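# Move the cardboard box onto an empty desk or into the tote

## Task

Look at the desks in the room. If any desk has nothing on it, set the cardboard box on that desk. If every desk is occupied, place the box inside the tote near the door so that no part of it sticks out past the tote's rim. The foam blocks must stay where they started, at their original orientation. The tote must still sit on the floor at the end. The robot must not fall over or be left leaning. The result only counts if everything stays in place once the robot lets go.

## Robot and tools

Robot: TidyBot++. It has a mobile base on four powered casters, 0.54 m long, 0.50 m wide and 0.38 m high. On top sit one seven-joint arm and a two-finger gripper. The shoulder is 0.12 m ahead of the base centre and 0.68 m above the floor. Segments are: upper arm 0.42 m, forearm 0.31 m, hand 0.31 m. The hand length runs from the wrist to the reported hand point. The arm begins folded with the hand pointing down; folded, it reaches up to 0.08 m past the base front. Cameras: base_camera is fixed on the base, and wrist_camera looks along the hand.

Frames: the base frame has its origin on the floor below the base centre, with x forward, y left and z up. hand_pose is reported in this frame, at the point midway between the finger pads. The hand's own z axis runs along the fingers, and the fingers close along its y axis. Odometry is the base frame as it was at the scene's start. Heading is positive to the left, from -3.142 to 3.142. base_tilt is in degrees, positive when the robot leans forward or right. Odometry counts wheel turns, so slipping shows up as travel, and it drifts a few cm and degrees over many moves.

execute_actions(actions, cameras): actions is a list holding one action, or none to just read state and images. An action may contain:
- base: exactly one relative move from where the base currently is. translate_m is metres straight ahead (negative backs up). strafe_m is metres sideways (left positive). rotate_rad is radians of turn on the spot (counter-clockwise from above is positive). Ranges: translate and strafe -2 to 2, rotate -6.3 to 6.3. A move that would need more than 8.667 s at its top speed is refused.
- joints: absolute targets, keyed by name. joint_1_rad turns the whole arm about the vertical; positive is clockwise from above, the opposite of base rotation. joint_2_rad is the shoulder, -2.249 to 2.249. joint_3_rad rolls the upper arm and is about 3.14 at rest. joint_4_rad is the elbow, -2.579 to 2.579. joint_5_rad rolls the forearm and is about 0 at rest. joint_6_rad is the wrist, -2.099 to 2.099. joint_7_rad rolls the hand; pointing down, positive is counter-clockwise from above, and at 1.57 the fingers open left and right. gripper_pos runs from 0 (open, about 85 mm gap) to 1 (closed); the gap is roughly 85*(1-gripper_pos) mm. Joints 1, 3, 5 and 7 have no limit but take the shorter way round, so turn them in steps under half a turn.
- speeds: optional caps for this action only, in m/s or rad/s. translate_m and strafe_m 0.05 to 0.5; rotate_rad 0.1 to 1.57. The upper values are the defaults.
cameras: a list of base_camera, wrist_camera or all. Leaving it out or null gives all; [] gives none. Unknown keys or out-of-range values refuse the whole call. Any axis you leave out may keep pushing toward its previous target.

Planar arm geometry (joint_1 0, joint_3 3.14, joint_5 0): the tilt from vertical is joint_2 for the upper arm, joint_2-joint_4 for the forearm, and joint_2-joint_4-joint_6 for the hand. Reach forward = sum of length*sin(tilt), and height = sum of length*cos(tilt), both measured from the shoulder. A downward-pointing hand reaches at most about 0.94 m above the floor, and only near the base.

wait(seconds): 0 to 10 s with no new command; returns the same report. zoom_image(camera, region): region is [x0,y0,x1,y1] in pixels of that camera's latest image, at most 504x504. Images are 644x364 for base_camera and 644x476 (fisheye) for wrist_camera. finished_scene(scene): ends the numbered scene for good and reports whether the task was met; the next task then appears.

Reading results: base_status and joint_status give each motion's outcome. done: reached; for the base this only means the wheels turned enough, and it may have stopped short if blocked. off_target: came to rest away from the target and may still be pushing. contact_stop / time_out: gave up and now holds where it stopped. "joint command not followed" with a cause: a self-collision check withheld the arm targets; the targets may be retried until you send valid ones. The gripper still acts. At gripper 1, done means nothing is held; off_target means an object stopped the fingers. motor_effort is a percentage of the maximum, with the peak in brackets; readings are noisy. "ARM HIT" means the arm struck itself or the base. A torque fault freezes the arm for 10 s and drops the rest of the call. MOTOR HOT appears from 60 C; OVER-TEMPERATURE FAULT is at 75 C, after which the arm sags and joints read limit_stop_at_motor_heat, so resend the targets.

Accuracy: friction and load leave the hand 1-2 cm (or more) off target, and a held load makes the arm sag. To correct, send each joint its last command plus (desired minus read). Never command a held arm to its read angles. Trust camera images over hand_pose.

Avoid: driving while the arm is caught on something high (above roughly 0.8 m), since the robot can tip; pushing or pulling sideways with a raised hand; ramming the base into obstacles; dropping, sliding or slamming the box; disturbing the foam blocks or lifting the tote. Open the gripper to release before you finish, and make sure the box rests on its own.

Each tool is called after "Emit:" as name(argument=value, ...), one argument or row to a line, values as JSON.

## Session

Emit:
execute_actions(
  actions=[
    {"joints":{"joint_6_rad":0.2},"base":{"rotate_rad":-1.5}},
  ],
)

Emit:
execute_actions(
  actions=[
    {"base":{"rotate_rad":-1.6}},
  ],
  cameras=["wrist_camera"],
)

Emit:
execute_actions(
  actions=[
    {"base":{"rotate_rad":-1.6}},
  ],
  cameras=["wrist_camera"],
)

Emit:
execute_actions(
  actions=[
    {"base":{"rotate_rad":-1.5}},
  ],
  cameras=["wrist_camera"],
)

Scene clock: 2.33 s.
base_odometry: x=+0.000 y=+0.000 heading=-1.500 (m, m, rad; odometry frame)
base_tilt: forward=+0.4 right=-0.4 (deg)
base_status: done
joint_positions: joint_1_rad=+0.003 joint_2_rad=-0.367 joint_3_rad=+3.104 joint_4_rad=-2.497 joint_5_rad=+0.000 joint_6_rad=+0.191 joint_7_rad=+1.607 gripper_pos=+0.000
joint_status: all done
motor_effort: joint_1_rad=-1(1) joint_2_rad=-5(6) joint_3_rad=+0(2) joint_4_rad=+21(22) joint_5_rad=+1(1) joint_6_rad=+8(8) joint_7_rad=-1(0) (%)
hand_pose: x=+0.5244 y=+0.0162 z=+0.7956 quat_wxyz=(+0.007, +0.824, +0.032, +0.566) (m; base frame)
pictures: base_camera, wrist_camera
camera_calibration (this result's frames):
wrist_camera: T_world_to_cam=[[0.0276311, -0.999275, 0.0261903, -0.0210396], [-0.386309, -0.0348393, -0.921711, 0.989545], [0.921955, 0.0153503, -0.386992, -0.0445066], [0, 0, 0, 1]] pos_world=[0.423885, 0.0141339, 0.895402]
Images, in order (width x height): base_camera 644x364, wrist_camera 644x476.

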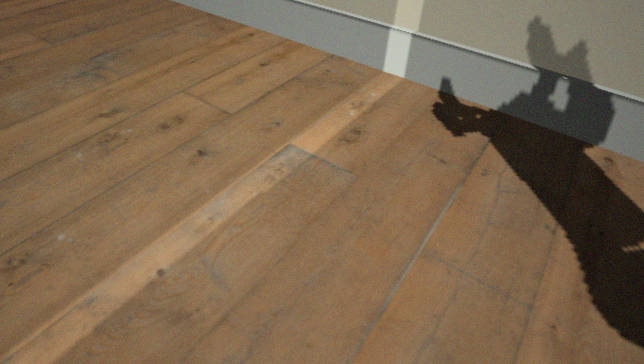

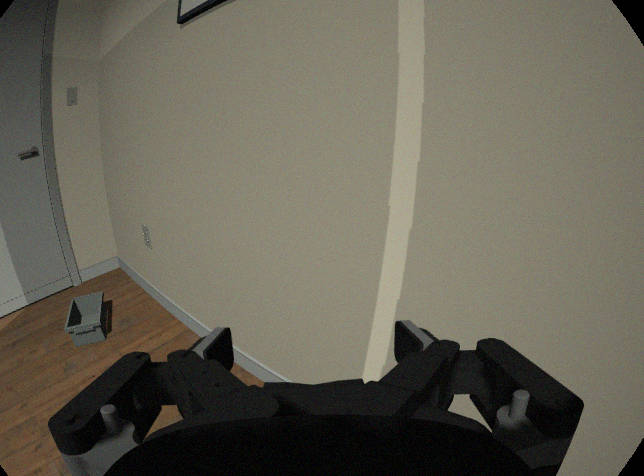

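Scene clock: 4.63 s.
base_odometry: x=+0.000 y=+0.000 heading=-3.099 (m, m, rad; odometry frame)
base_tilt: forward=+0.4 right=-0.4 (deg)
base_status: done
joint_positions: joint_1_rad=+0.003 joint_2_rad=-0.367 joint_3_rad=+3.104 joint_4_rad=-2.497 joint_5_rad=+0.000 joint_6_rad=+0.191 joint_7_rad=+1.607 gripper_pos=+0.000
joint_status: not commanded
motor_effort: joint_1_rad=+0(1) joint_2_rad=-6(6) joint_3_rad=+1(2) joint_4_rad=+22(22) joint_5_rad=+0(0) joint_6_rad=+8(8) joint_7_rad=+1(0) (%)
hand_pose: x=+0.5244 y=+0.0161 z=+0.7956 quat_wxyz=(+0.007, +0.824, +0.032, +0.566) (m; base frame)
pictures: wrist_camera
camera_calibration (this result's frames):
wrist_camera: T_world_to_cam=[[0.0274551, -0.999282, 0.0261229, -0.0209728], [-0.386315, -0.034709, -0.921714, 0.989549], [0.921958, 0.0152141, -0.38699, -0.0445097], [0, 0, 0, 1]] pos_world=[0.423889, 0.0140657, 0.895404]
Images, in order (width x height): wrist_camera 644x476.

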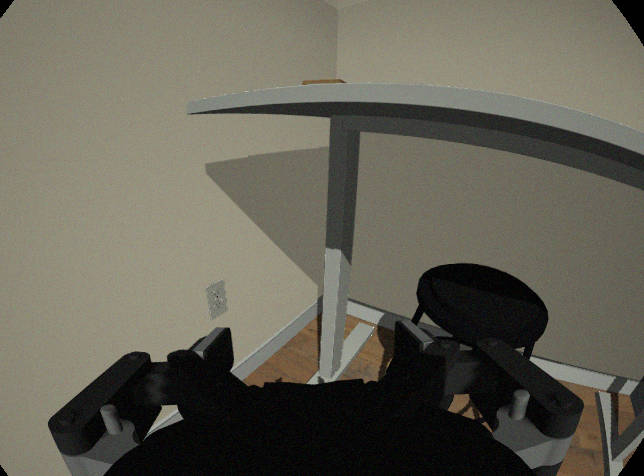

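Scene clock: 6.93 s.
base_odometry: x=+0.000 y=+0.000 heading=+1.584 (m, m, rad; odometry frame)
base_tilt: forward=+0.4 right=-0.3 (deg)
base_status: done
joint_positions: joint_1_rad=+0.003 joint_2_rad=-0.367 joint_3_rad=+3.104 joint_4_rad=-2.497 joint_5_rad=+0.000 joint_6_rad=+0.191 joint_7_rad=+1.607 gripper_pos=+0.000
joint_status: not commanded
motor_effort: joint_1_rad=+0(1) joint_2_rad=-6(7) joint_3_rad=+1(2) joint_4_rad=+22(22) joint_5_rad=+0(0) joint_6_rad=+8(8) joint_7_rad=+0(0) (%)
hand_pose: x=+0.5244 y=+0.0160 z=+0.7956 quat_wxyz=(+0.007, +0.824, +0.032, +0.566) (m; base frame)
pictures: wrist_camera
camera_calibration (this result's frames):
wrist_camera: T_world_to_cam=[[0.0273074, -0.999287, 0.0260662, -0.0209167], [-0.38632, -0.0345997, -0.921716, 0.989553], [0.921961, 0.0150998, -0.386989, -0.0445119], [0, 0, 0, 1]] pos_world=[0.423893, 0.0140085, 0.895406]
Images, in order (width x height): wrist_camera 644x476.

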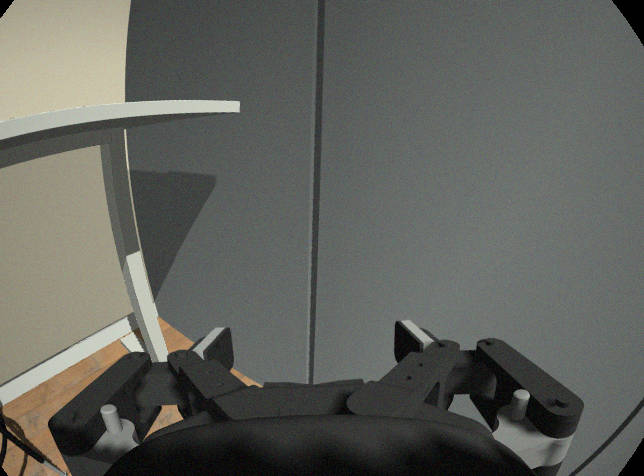

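Scene clock: 9.17 s.
base_odometry: x=+0.000 y=+0.000 heading=+0.085 (m, m, rad; odometry frame)
base_tilt: forward=+0.3 right=-0.4 (deg)
base_status: done
joint_positions: joint_1_rad=+0.003 joint_2_rad=-0.367 joint_3_rad=+3.104 joint_4_rad=-2.497 joint_5_rad=+0.000 joint_6_rad=+0.191 joint_7_rad=+1.607 gripper_pos=+0.000
joint_status: not commanded
motor_effort: joint_1_rad=+0(1) joint_2_rad=-5(6) joint_3_rad=+0(2) joint_4_rad=+22(22) joint_5_rad=+1(1) joint_6_rad=+8(8) joint_7_rad=+0(1) (%)
hand_pose: x=+0.5244 y=+0.0159 z=+0.7956 quat_wxyz=(+0.007, +0.824, +0.032, +0.566) (m; base frame)
pictures: wrist_camera
camera_calibration (this result's frames):
wrist_camera: T_world_to_cam=[[0.0271745, -0.999292, 0.0260149, -0.0208659], [-0.386325, -0.034501, -0.921717, 0.989556], [0.921963, 0.014997, -0.386989, -0.0445137], [0, 0, 0, 1]] pos_world=[0.423897, 0.0139571, 0.895407]
Images, in order (width x height): wrist_camera 644x476.

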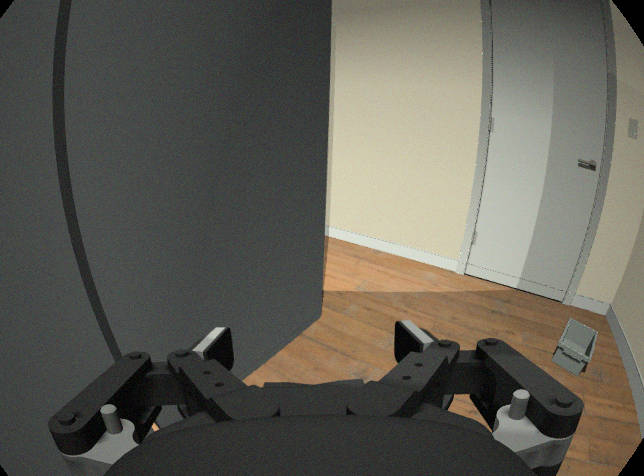

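Emit:
execute_actions(
  actions=[
    {"base":{"rotate_rad":2.7},"joints":{"joint_2_rad":-0.1,"joint_4_rad":-0.3,"joint_6_rad":-1.9}},
  ],
)

Scene clock: 12.83 s.
base_odometry: x=+0.000 y=+0.000 heading=+2.784 (m, m, rad; odometry frame)
base_tilt: forward=+0.4 right=-0.4 (deg)
base_status: done
joint_positions: joint_1_rad=+0.003 joint_2_rad=-0.121 joint_3_rad=+3.105 joint_4_rad=-0.319 joint_5_rad=+0.000 joint_6_rad=-1.871 joint_7_rad=+1.607 gripper_pos=+0.000
joint_status: all done
motor_effort: joint_1_rad=+0(3) joint_2_rad=-3(16) joint_3_rad=+0(3) joint_4_rad=+10(24) joint_5_rad=+0(1) joint_6_rad=+7(8) joint_7_rad=+0(0) (%)
hand_pose: x=+0.4030 y=+0.0134 z=+1.2589 quat_wxyz=(+0.003, +0.859, +0.031, +0.511) (m; base frame)
pictures: base_camera, wrist_camera
camera_calibration (this result's frames):
wrist_camera: T_world_to_cam=[[0.0301207, -0.999392, 0.0175558, -0.0226972], [-0.502827, -0.0303296, -0.863855, 1.34369], [0.863862, 0.0171924, -0.503434, 0.416705], [0, 0, 0, 1]] pos_world=[0.31635, 0.0109059, 1.37093]
Images, in order (width x height): base_camera 644x364, wrist_camera 644x476.

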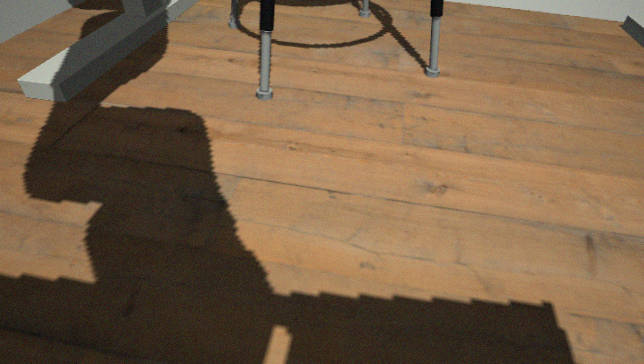

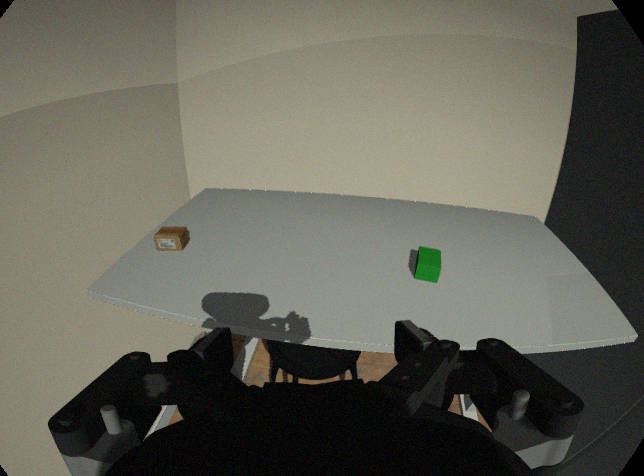

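Emit:
execute_actions(
  actions=[
    {"base":{"rotate_rad":0.15}},
  ],
  cameras=[],
)

Emit:
execute_actions(
  actions=[
    {"base":{"strafe_m":0.2},"joints":{"joint_2_rad":0.0,"joint_4_rad":-0.6,"joint_6_rad":-1.9}},
  ],
  cameras=[],
)

Emit:
execute_actions(
  actions=[
    {"base":{"translate_m":0.3}},
  ],
)

Scene clock: 14.17 s.
base_odometry: x=+0.000 y=+0.000 heading=+2.934 (m, m, rad; odometry frame)
base_tilt: forward=+0.3 right=-0.3 (deg)
base_status: done
joint_positions: joint_1_rad=+0.003 joint_2_rad=-0.121 joint_3_rad=+3.105 joint_4_rad=-0.319 joint_5_rad=+0.000 joint_6_rad=-1.871 joint_7_rad=+1.607 gripper_pos=+0.000
joint_status: not commanded
motor_effort: joint_1_rad=+0(1) joint_2_rad=-3(4) joint_3_rad=+0(1) joint_4_rad=+10(10) joint_5_rad=+0(1) joint_6_rad=+7(8) joint_7_rad=+0(0) (%)
hand_pose: x=+0.4031 y=+0.0134 z=+1.2589 quat_wxyz=(+0.003, +0.859, +0.031, +0.511) (m; base frame)
pictures: none
No camera images: the call's "cameras" was empty. Leave "cameras" out to get every camera's image.

Scene clock: 15.80 s.
base_odometry: x=-0.041 y=-0.196 heading=+2.935 (m, m, rad; odometry frame)
base_tilt: forward=+0.3 right=-0.4 (deg)
base_status: done
joint_positions: joint_1_rad=+0.003 joint_2_rad=+0.002 joint_3_rad=+3.105 joint_4_rad=-0.588 joint_5_rad=+0.000 joint_6_rad=-1.871 joint_7_rad=+1.607 gripper_pos=+0.000
joint_status: all done
motor_effort: joint_1_rad=+1(1) joint_2_rad=-13(17) joint_3_rad=+0(2) joint_4_rad=+15(16) joint_5_rad=+1(2) joint_6_rad=+5(7) joint_7_rad=+0(1) (%)
hand_pose: x=+0.4900 y=+0.0139 z=+1.1217 quat_wxyz=(+0.000, +0.942, +0.033, +0.334) (m; base frame)
pictures: none
No camera images: the call's "cameras" was empty. Leave "cameras" out to get every camera's image.

Scene clock: 17.70 s.
base_odometry: x=-0.335 y=-0.134 heading=+2.935 (m, m, rad; odometry frame)
base_tilt: forward=+0.4 right=-0.4 (deg)
base_status: done
joint_positions: joint_1_rad=+0.003 joint_2_rad=+0.008 joint_3_rad=+3.105 joint_4_rad=-0.588 joint_5_rad=+0.000 joint_6_rad=-1.872 joint_7_rad=+1.607 gripper_pos=+0.000
joint_status: not commanded
motor_effort: joint_1_rad=+0(0) joint_2_rad=-13(18) joint_3_rad=+0(1) joint_4_rad=+15(16) joint_5_rad=+0(0) joint_6_rad=+5(6) joint_7_rad=+0(0) (%)
hand_pose: x=+0.4926 y=+0.0139 z=+1.1192 quat_wxyz=(+0.000, +0.943, +0.033, +0.330) (m; base frame)
pictures: base_camera, wrist_camera
camera_calibration (this result's frames):
wrist_camera: T_world_to_cam=[[0.035992, -0.999265, 0.0131563, -0.0203924], [-0.799194, -0.0366847, -0.599953, 1.11875], [0.599995, 0.0110791, -0.799927, 0.730837], [0, 0, 0, 1]] pos_world=[0.456334, 0.0125667, 1.25608]
Images, in order (width x height): base_camera 644x364, wrist_camera 644x476.

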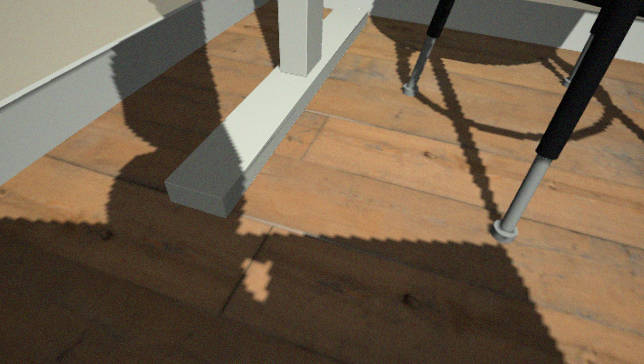

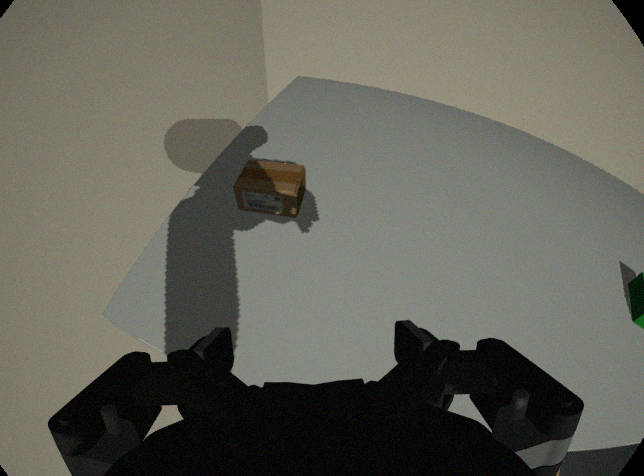

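Emit:
execute_actions(
  actions=[
    {"base":{"translate_m":0.17},"joints":{"joint_1_rad":-0.15,"joint_2_rad":0.12,"joint_4_rad":-0.65,"joint_6_rad":-1.95,"joint_7_rad":0.1}},
  ],
)

Scene clock: 19.73 s.
base_odometry: x=-0.502 y=-0.100 heading=+2.936 (m, m, rad; odometry frame)
base_tilt: forward=+0.4 right=-0.4 (deg)
base_status: done
joint_positions: joint_1_rad=-0.127 joint_2_rad=+0.111 joint_3_rad=+3.105 joint_4_rad=-0.630 joint_5_rad=+0.000 joint_6_rad=-1.919 joint_7_rad=+0.110 gripper_pos=+0.000
joint_status: all done
motor_effort: joint_1_rad=+0(1) joint_2_rad=-18(22) joint_3_rad=+0(1) joint_4_rad=+16(17) joint_5_rad=+1(0) joint_6_rad=+4(4) joint_7_rad=+0(1) (%)
hand_pose: x=+0.5161 y=+0.0651 z=+1.0562 quat_wxyz=(-0.174, +0.773, -0.587, +0.163) (m; base frame)
pictures: base_camera, wrist_camera
camera_calibration (this result's frames):
wrist_camera: T_world_to_cam=[[-0.862359, -0.224682, -0.453712, 0.937031], [-0.248005, 0.968723, -0.00834395, 0.126798], [0.441396, 0.105327, -0.891109, 0.837826], [0, 0, 0, 1]] pos_world=[0.46969, -0.000544144, 1.17279]
Images, in order (width x height): base_camera 644x364, wrist_camera 644x476.

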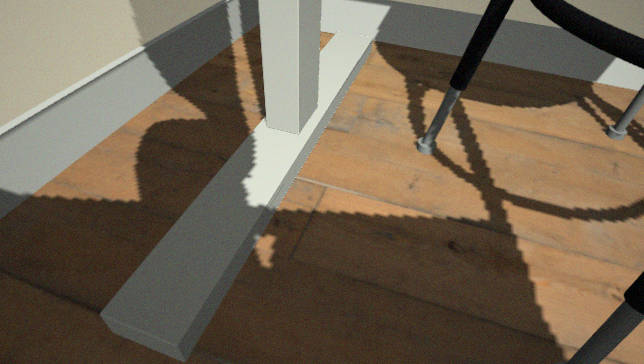

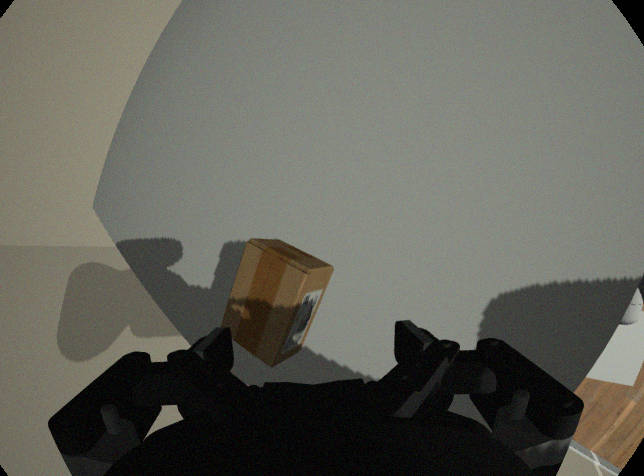

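Emit:
execute_actions(
  actions=[
    {"joints":{"joint_2_rad":0.21,"joint_4_rad":-0.6,"joint_6_rad":-1.9,"joint_7_rad":-0.35}},
  ],
  cameras=["wrist_camera"],
)

Scene clock: 20.90 s.
base_odometry: x=-0.501 y=-0.100 heading=+2.936 (m, m, rad; odometry frame)
base_tilt: forward=+0.4 right=-0.4 (deg)
base_status: not commanded
joint_positions: joint_1_rad=-0.127 joint_2_rad=+0.205 joint_3_rad=+3.105 joint_4_rad=-0.616 joint_5_rad=+0.000 joint_6_rad=-1.919 joint_7_rad=-0.335 gripper_pos=+0.000
joint_status: all done
motor_effort: joint_1_rad=+1(0) joint_2_rad=-23(25) joint_3_rad=+0(0) joint_4_rad=+17(17) joint_5_rad=+1(0) joint_6_rad=+3(3) joint_7_rad=+0(0) (%)
hand_pose: x=+0.5504 y=+0.0695 z=+1.0213 quat_wxyz=(-0.173, +0.630, -0.751, +0.099) (m; base frame)
pictures: wrist_camera
camera_calibration (this result's frames):
wrist_camera: T_world_to_cam=[[-0.911091, 0.211801, -0.353629, 0.846034], [0.159148, 0.97212, 0.172207, -0.277938], [0.380243, 0.100617, -0.919397, 0.854002], [0, 0, 0, 1]] pos_world=[0.490318, 0.00507201, 1.13221]
Images, in order (width x height): wrist_camera 644x476.

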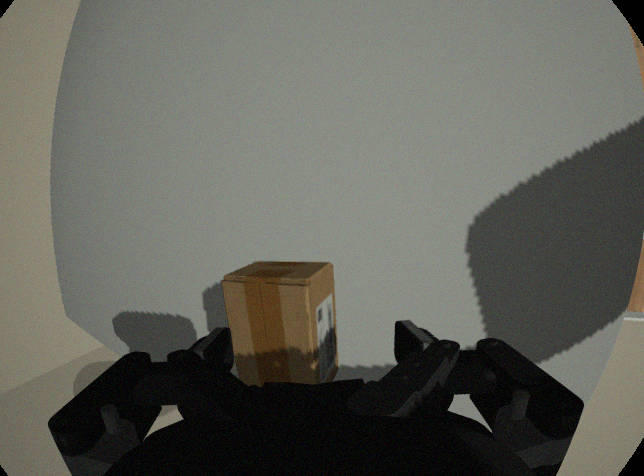

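Emit:
execute_actions(
  actions=[
    {"joints":{"joint_2_rad":0.29,"joint_4_rad":-0.56,"joint_6_rad":-1.88}},
  ],
  cameras=["wrist_camera"],
)

Scene clock: 21.97 s.
base_odometry: x=-0.501 y=-0.100 heading=+2.936 (m, m, rad; odometry frame)
base_tilt: forward=+0.3 right=-0.3 (deg)
base_status: not commanded
joint_positions: joint_1_rad=-0.127 joint_2_rad=+0.282 joint_3_rad=+3.105 joint_4_rad=-0.579 joint_5_rad=+0.000 joint_6_rad=-1.909 joint_7_rad=-0.335 gripper_pos=+0.000
joint_status: all done
motor_effort: joint_1_rad=+0(1) joint_2_rad=-27(27) joint_3_rad=+0(0) joint_4_rad=+17(18) joint_5_rad=+1(1) joint_6_rad=+3(3) joint_7_rad=+0(1) (%)
hand_pose: x=+0.5812 y=+0.0735 z=+1.0007 quat_wxyz=(-0.161, +0.631, -0.753, +0.090) (m; base frame)
pictures: wrist_camera
camera_calibration (this result's frames):
wrist_camera: T_world_to_cam=[[-0.921198, 0.211449, -0.326625, 0.844817], [0.164606, 0.972415, 0.165271, -0.27943], [0.352561, 0.0984825, -0.930592, 0.850408], [0, 0, 0, 1]] pos_world=[0.524418, 0.00933539, 1.1135]
Images, in order (width x height): wrist_camera 644x476.

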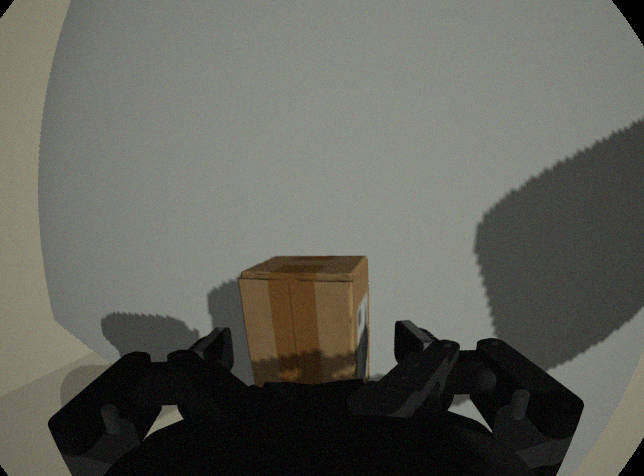

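Centered. Lower, keeping r.

Emit:
execute_actions(
  actions=[
    {"joints":{"joint_2_rad":0.3,"joint_4_rad":-0.68,"joint_6_rad":-1.79}},
  ],
  cameras=["wrist_camera"],
)

Emit:
execute_actions(
  actions=[
    {"joints":{"gripper_pos":1}},
  ],
  cameras=["wrist_camera"],
)

Scene clock: 23.03 s.
base_odometry: x=-0.501 y=-0.100 heading=+2.936 (m, m, rad; odometry frame)
base_tilt: forward=+0.3 right=-0.4 (deg)
base_status: not commanded
joint_positions: joint_1_rad=-0.127 joint_2_rad=+0.289 joint_3_rad=+3.105 joint_4_rad=-0.663 joint_5_rad=+0.000 joint_6_rad=-1.820 joint_7_rad=-0.335 gripper_pos=+0.000
joint_status: all done
motor_effort: joint_1_rad=+1(0) joint_2_rad=-28(29) joint_3_rad=+0(0) joint_4_rad=+18(19) joint_5_rad=+0(1) joint_6_rad=+3(3) joint_7_rad=-1(0) (%)
hand_pose: x=+0.6008 y=+0.0769 z=+0.9772 quat_wxyz=(-0.160, +0.631, -0.753, +0.089) (m; base frame)
pictures: wrist_camera
camera_calibration (this result's frames):
wrist_camera: T_world_to_cam=[[-0.921715, 0.211492, -0.325135, 0.8534], [0.164925, 0.972409, 0.164986, -0.281947], [0.351057, 0.098447, -0.931164, 0.822781], [0, 0, 0, 1]] pos_world=[0.544248, 0.0126806, 1.09013]
Images, in order (width x height): wrist_camera 644x476.

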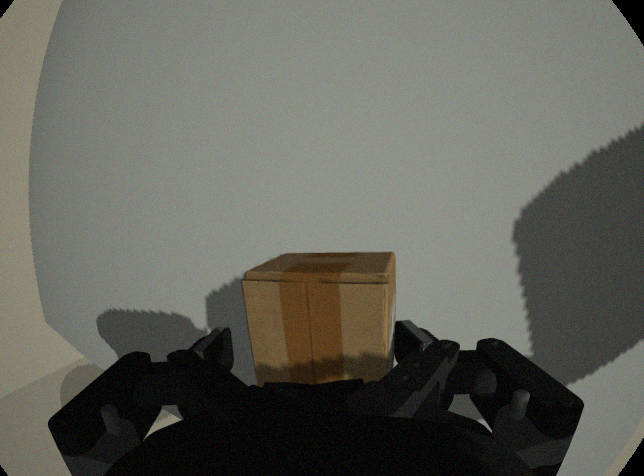

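Scene clock: 24.13 s.
base_odometry: x=-0.501 y=-0.100 heading=+2.936 (m, m, rad; odometry frame)
base_tilt: forward=+0.4 right=-0.3 (deg)
base_status: not commanded
joint_positions: joint_1_rad=-0.127 joint_2_rad=+0.283 joint_3_rad=+3.105 joint_4_rad=-0.665 joint_5_rad=+0.000 joint_6_rad=-1.816 joint_7_rad=-0.335 gripper_pos=+0.264
joint_status: gripper_pos off_target (ended at +0.264, target +1.000)
motor_effort: joint_1_rad=+0(1) joint_2_rad=-25(28) joint_3_rad=+0(1) joint_4_rad=+17(18) joint_5_rad=+1(2) joint_6_rad=+3(3) joint_7_rad=+0(1) (%)
hand_pose: x=+0.5999 y=+0.0769 z=+0.9800 quat_wxyz=(-0.164, +0.631, -0.753, +0.092) (m; base frame)
pictures: wrist_camera
camera_calibration (this result's frames):
wrist_camera: T_world_to_cam=[[-0.919003, 0.211708, -0.332585, 0.859142], [0.163368, 0.972248, 0.167467, -0.283766], [0.358809, 0.0995691, -0.928085, 0.817953], [0, 0, 0, 1]] pos_world=[0.542424, 0.0125612, 1.09239]
Images, in order (width x height): wrist_camera 644x476.

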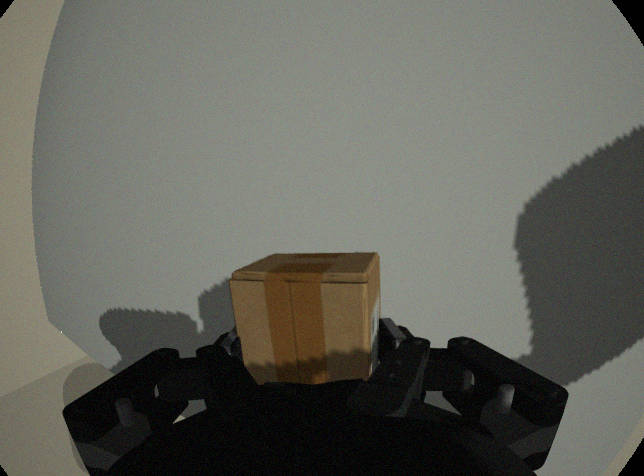

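Emit:
execute_actions(
  actions=[
    {"joints":{"joint_2_rad":0.1,"joint_4_rad":-0.6,"joint_6_rad":-1.9}},
  ],
  cameras=[],
)

Emit:
execute_actions(
  actions=[
    {"base":{"translate_m":-0.5}},
  ],
  cameras=[],
)

Emit:
execute_actions(
  actions=[
    {"base":{"rotate_rad":2.8},"joints":{"joint_1_rad":0,"joint_2_rad":-0.3,"joint_4_rad":-1.7,"joint_6_rad":-1.0,"joint_7_rad":1.57}},
  ],
)

Scene clock: 25.73 s.
base_odometry: x=-0.501 y=-0.100 heading=+2.936 (m, m, rad; odometry frame)
base_tilt: forward=+0.4 right=-0.3 (deg)
base_status: not commanded
joint_positions: joint_1_rad=-0.127 joint_2_rad=+0.097 joint_3_rad=+3.105 joint_4_rad=-0.616 joint_5_rad=+0.000 joint_6_rad=-1.875 joint_7_rad=-0.335 gripper_pos=+0.264
joint_status: all done
motor_effort: joint_1_rad=+0(0) joint_2_rad=-19(33) joint_3_rad=+0(0) joint_4_rad=+16(20) joint_5_rad=+1(0) joint_6_rad=+5(5) joint_7_rad=+0(0) (%)
hand_pose: x=+0.5231 y=+0.0665 z=+1.0738 quat_wxyz=(-0.236, +0.619, -0.736, +0.138) (m; base frame)
pictures: none
No camera images: the call's "cameras" was empty. Leave "cameras" out to get every camera's image.

Scene clock: 28.20 s.
base_odometry: x=-0.012 y=-0.202 heading=+2.935 (m, m, rad; odometry frame)
base_tilt: forward=+0.4 right=-0.4 (deg)
base_status: done
joint_positions: joint_1_rad=-0.129 joint_2_rad=+0.096 joint_3_rad=+3.105 joint_4_rad=-0.616 joint_5_rad=+0.000 joint_6_rad=-1.876 joint_7_rad=-0.335 gripper_pos=+0.264
joint_status: not commanded
motor_effort: joint_1_rad=+0(4) joint_2_rad=-18(23) joint_3_rad=+0(3) joint_4_rad=+16(18) joint_5_rad=+0(2) joint_6_rad=+4(6) joint_7_rad=+0(0) (%)
hand_pose: x=+0.5223 y=+0.0673 z=+1.0740 quat_wxyz=(-0.236, +0.620, -0.736, +0.138) (m; base frame)
pictures: none
No camera images: the call's "cameras" was empty. Leave "cameras" out to get every camera's image.

Scene clock: 31.47 s.
base_odometry: x=-0.012 y=-0.202 heading=-0.548 (m, m, rad; odometry frame)
base_tilt: forward=+0.4 right=-0.3 (deg)
base_status: done
joint_positions: joint_1_rad=-0.026 joint_2_rad=-0.274 joint_3_rad=+3.105 joint_4_rad=-1.685 joint_5_rad=+0.000 joint_6_rad=-1.033 joint_7_rad=+1.545 gripper_pos=+0.264
joint_status: all done
motor_effort: joint_1_rad=+0(3) joint_2_rad=-11(20) joint_3_rad=+0(2) joint_4_rad=+23(25) joint_5_rad=+0(1) joint_6_rad=+6(7) joint_7_rad=+0(0) (%)
hand_pose: x=+0.5139 y=+0.0279 z=+0.8981 quat_wxyz=(-0.010, +0.940, +0.018, +0.341) (m; base frame)
pictures: base_camera, wrist_camera
camera_calibration (this result's frames):
wrist_camera: T_world_to_cam=[[0.0155541, -0.999743, -0.0164687, 0.0328155], [-0.785562, -0.00202873, -0.61878, 1.01256], [0.618587, 0.0225618, -0.785392, 0.518143], [0, 0, 0, 1]] pos_world=[0.474402, 0.0231711, 1.03404]
Images, in order (width x height): base_camera 644x364, wrist_camera 644x476.

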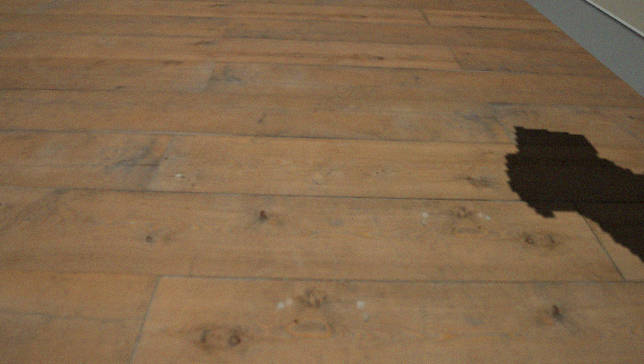

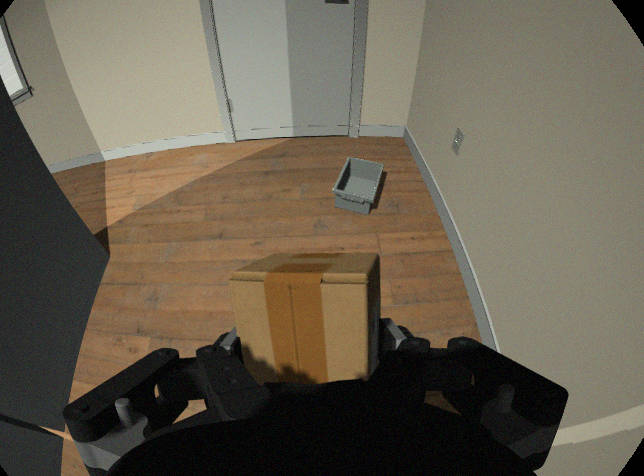

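Emit:
execute_actions(
  actions=[
    {"base":{"strafe_m":0.4}},
  ],
  cameras=[],
)

Emit:
execute_actions(
  actions=[
    {"base":{"translate_m":1.55},"joints":{"joint_6_rad":-1.4}},
  ],
  cameras=["base_camera"],
)

Emit:
execute_actions(
  actions=[
    {"base":{"rotate_rad":1.57}},
  ],
  cameras=["base_camera"],
)

Scene clock: 33.83 s.
base_odometry: x=+0.196 y=+0.139 heading=-0.548 (m, m, rad; odometry frame)
base_tilt: forward=+0.3 right=-0.4 (deg)
base_status: done
joint_positions: joint_1_rad=-0.022 joint_2_rad=-0.275 joint_3_rad=+3.102 joint_4_rad=-1.685 joint_5_rad=+0.000 joint_6_rad=-1.033 joint_7_rad=+1.545 gripper_pos=+0.264
joint_status: not commanded
motor_effort: joint_1_rad=+0(1) joint_2_rad=-11(11) joint_3_rad=+0(3) joint_4_rad=+23(23) joint_5_rad=+0(2) joint_6_rad=+6(6) joint_7_rad=+0(0) (%)
hand_pose: x=+0.5138 y=+0.0276 z=+0.8982 quat_wxyz=(-0.010, +0.940, +0.018, +0.342) (m; base frame)
pictures: none
No camera images: the call's "cameras" was empty. Leave "cameras" out to get every camera's image.

Scene clock: 38.30 s.
base_odometry: x=+1.520 y=-0.667 heading=-0.547 (m, m, rad; odometry frame)
base_tilt: forward=+0.4 right=-0.3 (deg)
base_status: done
joint_positions: joint_1_rad=-0.022 joint_2_rad=-0.288 joint_3_rad=+3.102 joint_4_rad=-1.694 joint_5_rad=+0.000 joint_6_rad=-1.397 joint_7_rad=+1.545 gripper_pos=+0.264
joint_status: all done
motor_effort: joint_1_rad=+0(0) joint_2_rad=-8(12) joint_3_rad=+0(1) joint_4_rad=+21(24) joint_5_rad=+1(1) joint_6_rad=+3(7) joint_7_rad=+0(0) (%)
hand_pose: x=+0.4119 y=+0.0209 z=+0.8431 quat_wxyz=(-0.002, +0.985, +0.018, +0.169) (m; base frame)
pictures: base_camera
Images, in order (width x height): base_camera 644x364.

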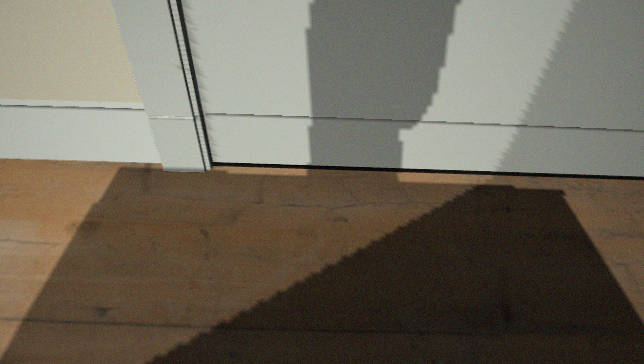

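Scene clock: 40.60 s.
base_odometry: x=+1.520 y=-0.667 heading=+1.022 (m, m, rad; odometry frame)
base_tilt: forward=+0.4 right=-0.3 (deg)
base_status: done
joint_positions: joint_1_rad=-0.021 joint_2_rad=-0.288 joint_3_rad=+3.101 joint_4_rad=-1.694 joint_5_rad=+0.000 joint_6_rad=-1.397 joint_7_rad=+1.545 gripper_pos=+0.264
joint_status: not commanded
motor_effort: joint_1_rad=+0(1) joint_2_rad=-8(10) joint_3_rad=+0(2) joint_4_rad=+22(22) joint_5_rad=+1(1) joint_6_rad=+3(3) joint_7_rad=+0(0) (%)
hand_pose: x=+0.4119 y=+0.0207 z=+0.8431 quat_wxyz=(-0.002, +0.986, +0.017, +0.169) (m; base frame)
pictures: base_camera
Images, in order (width x height): base_camera 644x364.

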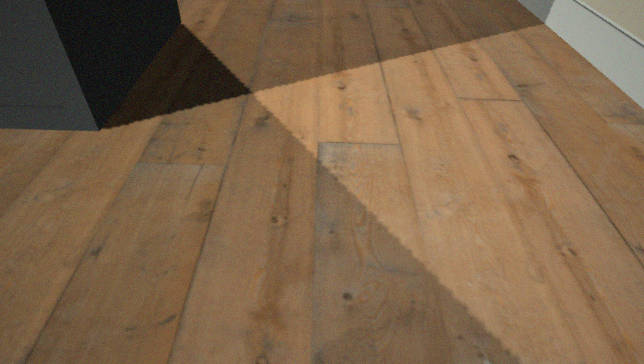

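Fine. Go and look high.

Emit:
execute_actions(
  actions=[
    {"base":{"translate_m":1.7},"joints":{"joint_2_rad":0,"joint_4_rad":-0.5,"joint_6_rad":-1.5}},
  ],
)

Scene clock: 45.43 s.
base_odometry: x=+2.405 y=+0.785 heading=+1.023 (m, m, rad; odometry frame)
base_tilt: forward=+0.4 right=-0.4 (deg)
base_status: done
joint_positions: joint_1_rad=-0.021 joint_2_rad=+0.003 joint_3_rad=+3.101 joint_4_rad=-0.523 joint_5_rad=+0.000 joint_6_rad=-1.475 joint_7_rad=+1.545 gripper_pos=+0.264
joint_status: all done
motor_effort: joint_1_rad=+0(1) joint_2_rad=-15(18) joint_3_rad=+0(1) joint_4_rad=+16(22) joint_5_rad=+1(0) joint_6_rad=+8(9) joint_7_rad=+0(0) (%)
hand_pose: x=+0.5594 y=+0.0284 z=+1.2447 quat_wxyz=(-0.024, +0.842, +0.015, +0.539) (m; base frame)
pictures: base_camera, wrist_camera
camera_calibration (this result's frames):
wrist_camera: T_world_to_cam=[[0.0310659, -0.998559, -0.0437626, 0.0635578], [-0.445466, 0.0253626, -0.89494, 1.4155], [0.89476, 0.0472968, -0.444036, 0.182184], [0, 0, 0, 1]] pos_world=[0.46557, 0.0189487, 1.35046]
Images, in order (width x height): base_camera 644x364, wrist_camera 644x476.

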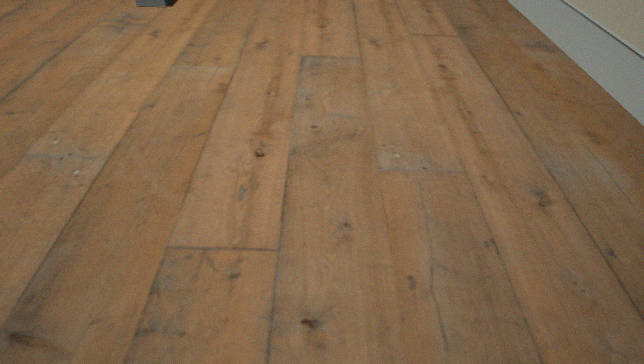

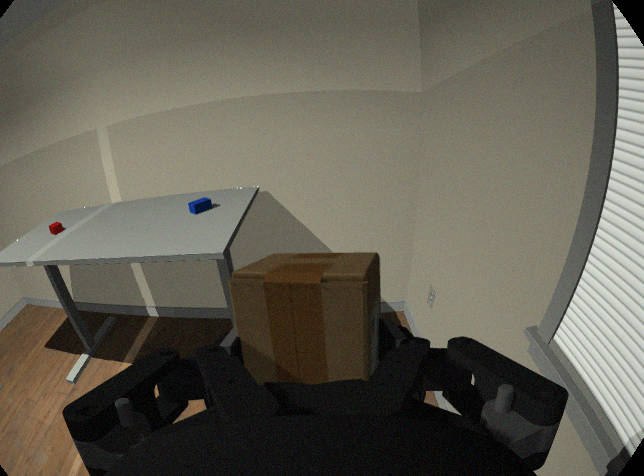

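Emit:
execute_actions(
  actions=[
    {"base":{"translate_m":0.4},"joints":{"joint_1_rad":-1.2}},
  ],
  cameras=["wrist_camera"],
)

Scene clock: 47.97 s.
base_odometry: x=+2.613 y=+1.126 heading=+1.024 (m, m, rad; odometry frame)
base_tilt: forward=+0.4 right=-0.4 (deg)
base_status: done
joint_positions: joint_1_rad=-1.178 joint_2_rad=+0.014 joint_3_rad=+3.102 joint_4_rad=-0.521 joint_5_rad=+0.000 joint_6_rad=-1.477 joint_7_rad=+1.545 gripper_pos=+0.264
joint_status: all done
motor_effort: joint_1_rad=+0(2) joint_2_rad=-15(20) joint_3_rad=+0(1) joint_4_rad=+16(18) joint_5_rad=+0(1) joint_6_rad=+9(9) joint_7_rad=+0(0) (%)
hand_pose: x=+0.2726 y=+0.4202 z=+1.2398 quat_wxyz=(-0.312, +0.699, +0.474, +0.435) (m; base frame)
pictures: wrist_camera
camera_calibration (this result's frames):
wrist_camera: T_world_to_cam=[[0.926448, -0.373856, -0.0438765, -0.0429162], [-0.206449, -0.407181, -0.889709, 1.38353], [0.314757, 0.833328, -0.454414, 0.258732], [0, 0, 0, 1]] pos_world=[0.243951, 0.331696, 1.34663]
Images, in order (width x height): wrist_camera 644x476.

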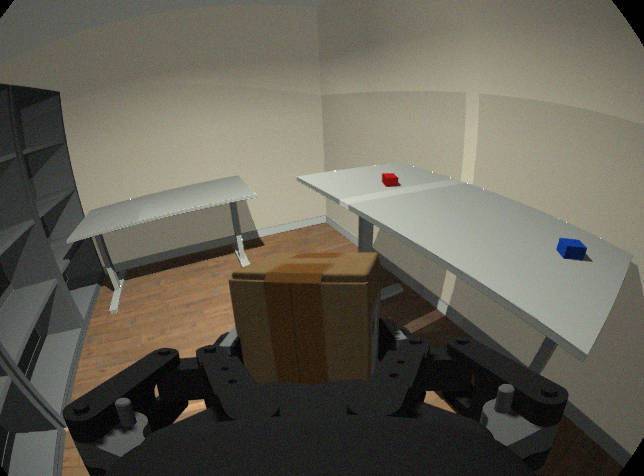

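Emit:
execute_actions(
  actions=[
    {"base":{"rotate_rad":1.57},"joints":{"joint_1_rad":0,"joint_2_rad":0.1,"joint_4_rad":-0.6,"joint_6_rad":-2.0}},
  ],
  cameras=[],
)

Emit:
execute_actions(
  actions=[
    {"base":{"translate_m":1.5}},
  ],
)

Scene clock: 50.60 s.
base_odometry: x=+2.613 y=+1.127 heading=+2.594 (m, m, rad; odometry frame)
base_tilt: forward=+0.4 right=-0.4 (deg)
base_status: done
joint_positions: joint_1_rad=-0.022 joint_2_rad=+0.081 joint_3_rad=+3.102 joint_4_rad=-0.579 joint_5_rad=+0.000 joint_6_rad=-1.973 joint_7_rad=+1.545 gripper_pos=+0.264
joint_status: all done
motor_effort: joint_1_rad=+1(2) joint_2_rad=-17(20) joint_3_rad=+0(1) joint_4_rad=+16(17) joint_5_rad=+1(1) joint_6_rad=+5(9) joint_7_rad=+0(1) (%)
hand_pose: x=+0.4963 y=+0.0236 z=+1.0776 quat_wxyz=(-0.013, +0.968, +0.017, +0.251) (m; base frame)
pictures: none
No camera images: the call's "cameras" was empty. Leave "cameras" out to get every camera's image.

Scene clock: 54.97 s.
base_odometry: x=+1.332 y=+1.907 heading=+2.594 (m, m, rad; odometry frame)
base_tilt: forward=+0.4 right=-0.4 (deg)
base_status: done
joint_positions: joint_1_rad=-0.022 joint_2_rad=+0.101 joint_3_rad=+3.102 joint_4_rad=-0.584 joint_5_rad=+0.000 joint_6_rad=-1.975 joint_7_rad=+1.545 gripper_pos=+0.264
joint_status: not commanded
motor_effort: joint_1_rad=+1(0) joint_2_rad=-19(21) joint_3_rad=+0(0) joint_4_rad=+16(17) joint_5_rad=+0(0) joint_6_rad=+4(6) joint_7_rad=+0(0) (%)
hand_pose: x=+0.5031 y=+0.0237 z=+1.0682 quat_wxyz=(-0.012, +0.971, +0.017, +0.238) (m; base frame)
pictures: base_camera, wrist_camera
camera_calibration (this result's frames):
wrist_camera: T_world_to_cam=[[0.0114189, -0.999734, -0.0200306, 0.037474], [-0.899893, -0.00154075, -0.436107, 0.971684], [0.43596, 0.0230053, -0.899672, 0.872435], [0, 0, 0, 1]] pos_world=[0.493637, 0.0188906, 1.20941]
Images, in order (width x height): base_camera 644x364, wrist_camera 644x476.

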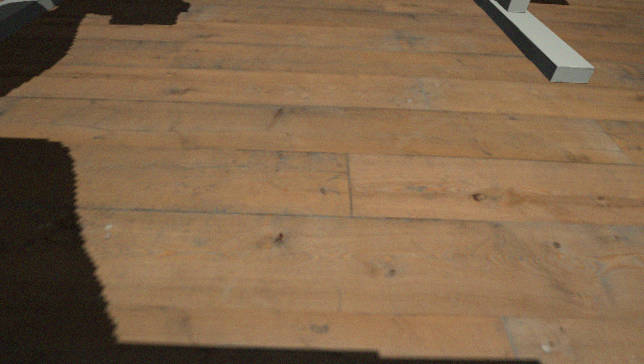

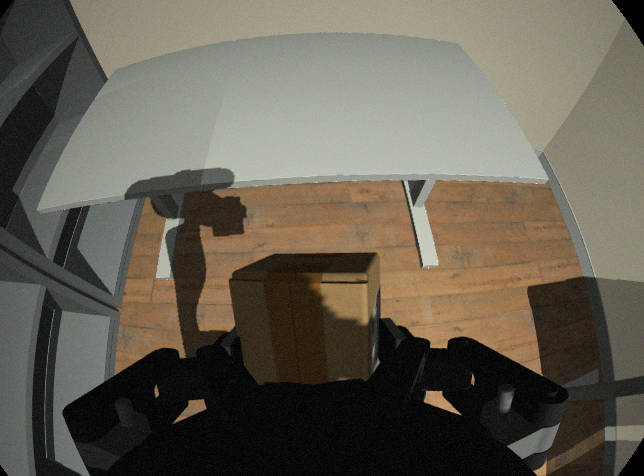

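Emit:
execute_actions(
  actions=[
    {"base":{"translate_m":0.52}},
  ],
  cameras=["wrist_camera"],
)

Emit:
execute_actions(
  actions=[
    {"joints":{"joint_2_rad":0.25,"joint_4_rad":-0.95,"joint_6_rad":-1.85}},
  ],
  cameras=["wrist_camera"],
)

Scene clock: 57.47 s.
base_odometry: x=+0.887 y=+2.177 heading=+2.595 (m, m, rad; odometry frame)
base_tilt: forward=+0.4 right=-0.4 (deg)
base_status: done
joint_positions: joint_1_rad=-0.022 joint_2_rad=+0.109 joint_3_rad=+3.102 joint_4_rad=-0.586 joint_5_rad=+0.000 joint_6_rad=-1.976 joint_7_rad=+1.545 gripper_pos=+0.264
joint_status: not commanded
motor_effort: joint_1_rad=+0(1) joint_2_rad=-19(23) joint_3_rad=+0(0) joint_4_rad=+16(17) joint_5_rad=+1(1) joint_6_rad=+5(5) joint_7_rad=+0(0) (%)
hand_pose: x=+0.5061 y=+0.0237 z=+1.0642 quat_wxyz=(-0.012, +0.972, +0.017, +0.233) (m; base frame)
pictures: wrist_camera
camera_calibration (this result's frames):
wrist_camera: T_world_to_cam=[[0.0112124, -0.999741, -0.0198122, 0.0372919], [-0.904593, -0.00169767, -0.426274, 0.964551], [0.42613, 0.0227015, -0.904377, 0.877566], [0, 0, 0, 1]] pos_world=[0.49815, 0.0189976, 1.20555]
Images, in order (width x height): wrist_camera 644x476.

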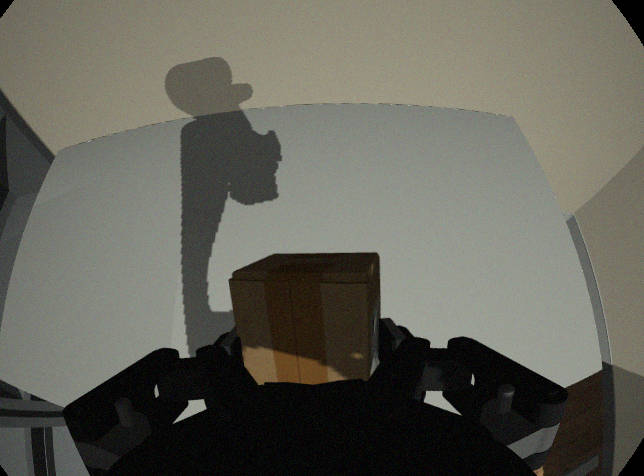

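Scene clock: 58.93 s.
base_odometry: x=+0.887 y=+2.177 heading=+2.595 (m, m, rad; odometry frame)
base_tilt: forward=+0.3 right=-0.4 (deg)
base_status: not commanded
joint_positions: joint_1_rad=-0.022 joint_2_rad=+0.255 joint_3_rad=+3.102 joint_4_rad=-0.940 joint_5_rad=+0.000 joint_6_rad=-1.880 joint_7_rad=+1.545 gripper_pos=+0.264
joint_status: all done
motor_effort: joint_1_rad=+0(0) joint_2_rad=-27(32) joint_3_rad=+0(0) joint_4_rad=+18(20) joint_5_rad=+1(0) joint_6_rad=+0(4) joint_7_rad=+0(0) (%)
hand_pose: x=+0.5373 y=+0.0248 z=+0.8938 quat_wxyz=(-0.006, +0.999, +0.017, +0.033) (m; base frame)
pictures: wrist_camera
camera_calibration (this result's frames):
wrist_camera: T_world_to_cam=[[0.00818086, -0.999957, -0.00433541, 0.0223811], [-0.999294, -0.00801633, -0.0366973, 0.622974], [0.0366609, 0.00463256, -0.999317, 1.00471], [0, 0, 0, 1]] pos_world=[0.585518, 0.0227198, 1.02698]
Images, in order (width x height): wrist_camera 644x476.

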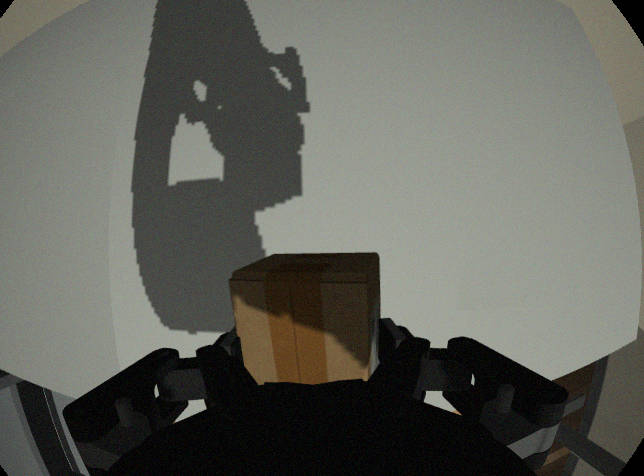

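Emit:
execute_actions(
  actions=[
    {"base":{"translate_m":0.1},"joints":{"joint_2_rad":0.28,"joint_4_rad":-1.15,"joint_6_rad":-1.68}},
  ],
  cameras=["wrist_camera"],
)

Scene clock: 60.53 s.
base_odometry: x=+0.802 y=+2.229 heading=+2.595 (m, m, rad; odometry frame)
base_tilt: forward=+0.4 right=-0.4 (deg)
base_status: done
joint_positions: joint_1_rad=-0.022 joint_2_rad=+0.288 joint_3_rad=+3.102 joint_4_rad=-1.137 joint_5_rad=+0.000 joint_6_rad=-1.705 joint_7_rad=+1.545 gripper_pos=+0.264
joint_status: all done
motor_effort: joint_1_rad=+0(0) joint_2_rad=-29(35) joint_3_rad=-1(1) joint_4_rad=+19(20) joint_5_rad=+0(0) joint_6_rad=+0(2) joint_7_rad=+0(0) (%)
hand_pose: x=+0.5518 y=+0.0261 z=+0.8198 quat_wxyz=(-0.006, +1.000, +0.017, +0.005) (m; base frame)
pictures: wrist_camera
camera_calibration (this result's frames):
wrist_camera: T_world_to_cam=[[0.00823786, -0.999962, -0.00267684, 0.021862], [-0.999787, -0.00828697, 0.0188875, 0.589558], [-0.018909, 0.00252068, -0.999818, 0.961297], [0, 0, 0, 1]] pos_world=[0.60743, 0.0243237, 0.950046]
Images, in order (width x height): wrist_camera 644x476.

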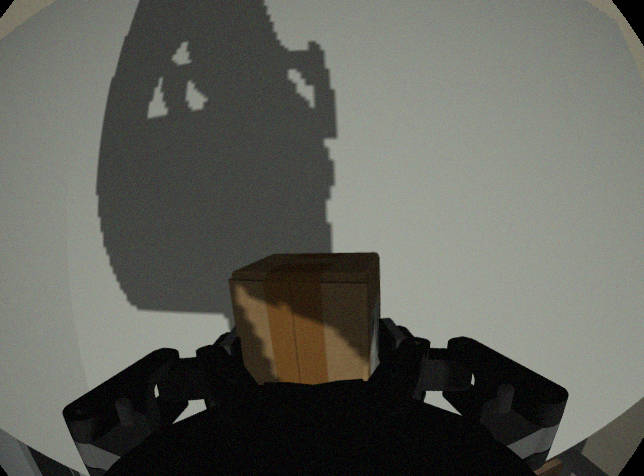

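Still above; lower 3.5 cm.

Emit:
execute_actions(
  actions=[
    {"joints":{"joint_2_rad":0.28,"joint_4_rad":-1.27,"joint_6_rad":-1.57}},
  ],
  cameras=["wrist_camera"],
)

Scene clock: 61.60 s.
base_odometry: x=+0.802 y=+2.229 heading=+2.595 (m, m, rad; odometry frame)
base_tilt: forward=+0.4 right=-0.4 (deg)
base_status: not commanded
joint_positions: joint_1_rad=-0.022 joint_2_rad=+0.288 joint_3_rad=+3.102 joint_4_rad=-1.256 joint_5_rad=+0.000 joint_6_rad=-1.600 joint_7_rad=+1.545 gripper_pos=+0.264
joint_status: all done
motor_effort: joint_1_rad=+0(1) joint_2_rad=-29(31) joint_3_rad=-1(0) joint_4_rad=+19(21) joint_5_rad=+1(0) joint_6_rad=+0(0) joint_7_rad=+0(0) (%)
hand_pose: x=+0.5507 y=+0.0264 z=+0.7824 quat_wxyz=(-0.006, +1.000, +0.017, -0.002) (m; base frame)
pictures: wrist_camera
camera_calibration (this result's frames):
wrist_camera: T_world_to_cam=[[0.00836968, -0.999963, -0.00194407, 0.0214818], [-0.999425, -0.00842904, 0.0328543, 0.577988], [-0.0328695, 0.00166797, -0.999458, 0.931345], [0, 0, 0, 1]] pos_world=[0.608089, 0.0247994, 0.911893]
Images, in order (width x height): wrist_camera 644x476.

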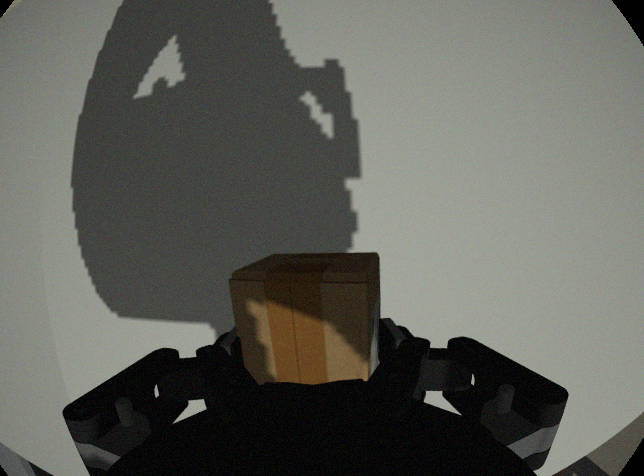

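Emit:
execute_actions(
  actions=[
    {"joints":{"joint_2_rad":0.28,"joint_4_rad":-1.39,"joint_6_rad":-1.45}},
  ],
  cameras=["wrist_camera"],
)

Scene clock: 62.63 s.
base_odometry: x=+0.802 y=+2.229 heading=+2.595 (m, m, rad; odometry frame)
base_tilt: forward=+0.4 right=-0.4 (deg)
base_status: not commanded
joint_positions: joint_1_rad=-0.022 joint_2_rad=+0.271 joint_3_rad=+3.102 joint_4_rad=-1.354 joint_5_rad=+0.000 joint_6_rad=-1.485 joint_7_rad=+1.545 gripper_pos=+0.280
joint_status: all done
motor_effort: joint_1_rad=+0(1) joint_2_rad=-22(29) joint_3_rad=+0(1) joint_4_rad=+15(18) joint_5_rad=+1(3) joint_6_rad=+1(4) joint_7_rad=+0(0) (%)
hand_pose: x=+0.5539 y=+0.0270 z=+0.7593 quat_wxyz=(-0.006, +1.000, +0.017, +0.016) (m; base frame)
pictures: wrist_camera
camera_calibration (this result's frames):
wrist_camera: T_world_to_cam=[[0.0082498, -0.999961, -0.00306425, 0.0229101], [-0.999965, -0.00824578, -0.00132081, 0.608192], [0.00129549, 0.00307504, -0.999994, 0.889844], [0, 0, 0, 1]] pos_world=[0.606829, 0.025188, 0.890712]
Images, in order (width x height): wrist_camera 644x476.

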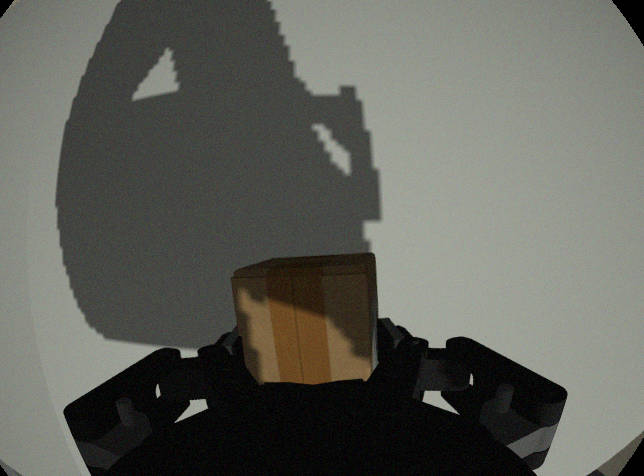

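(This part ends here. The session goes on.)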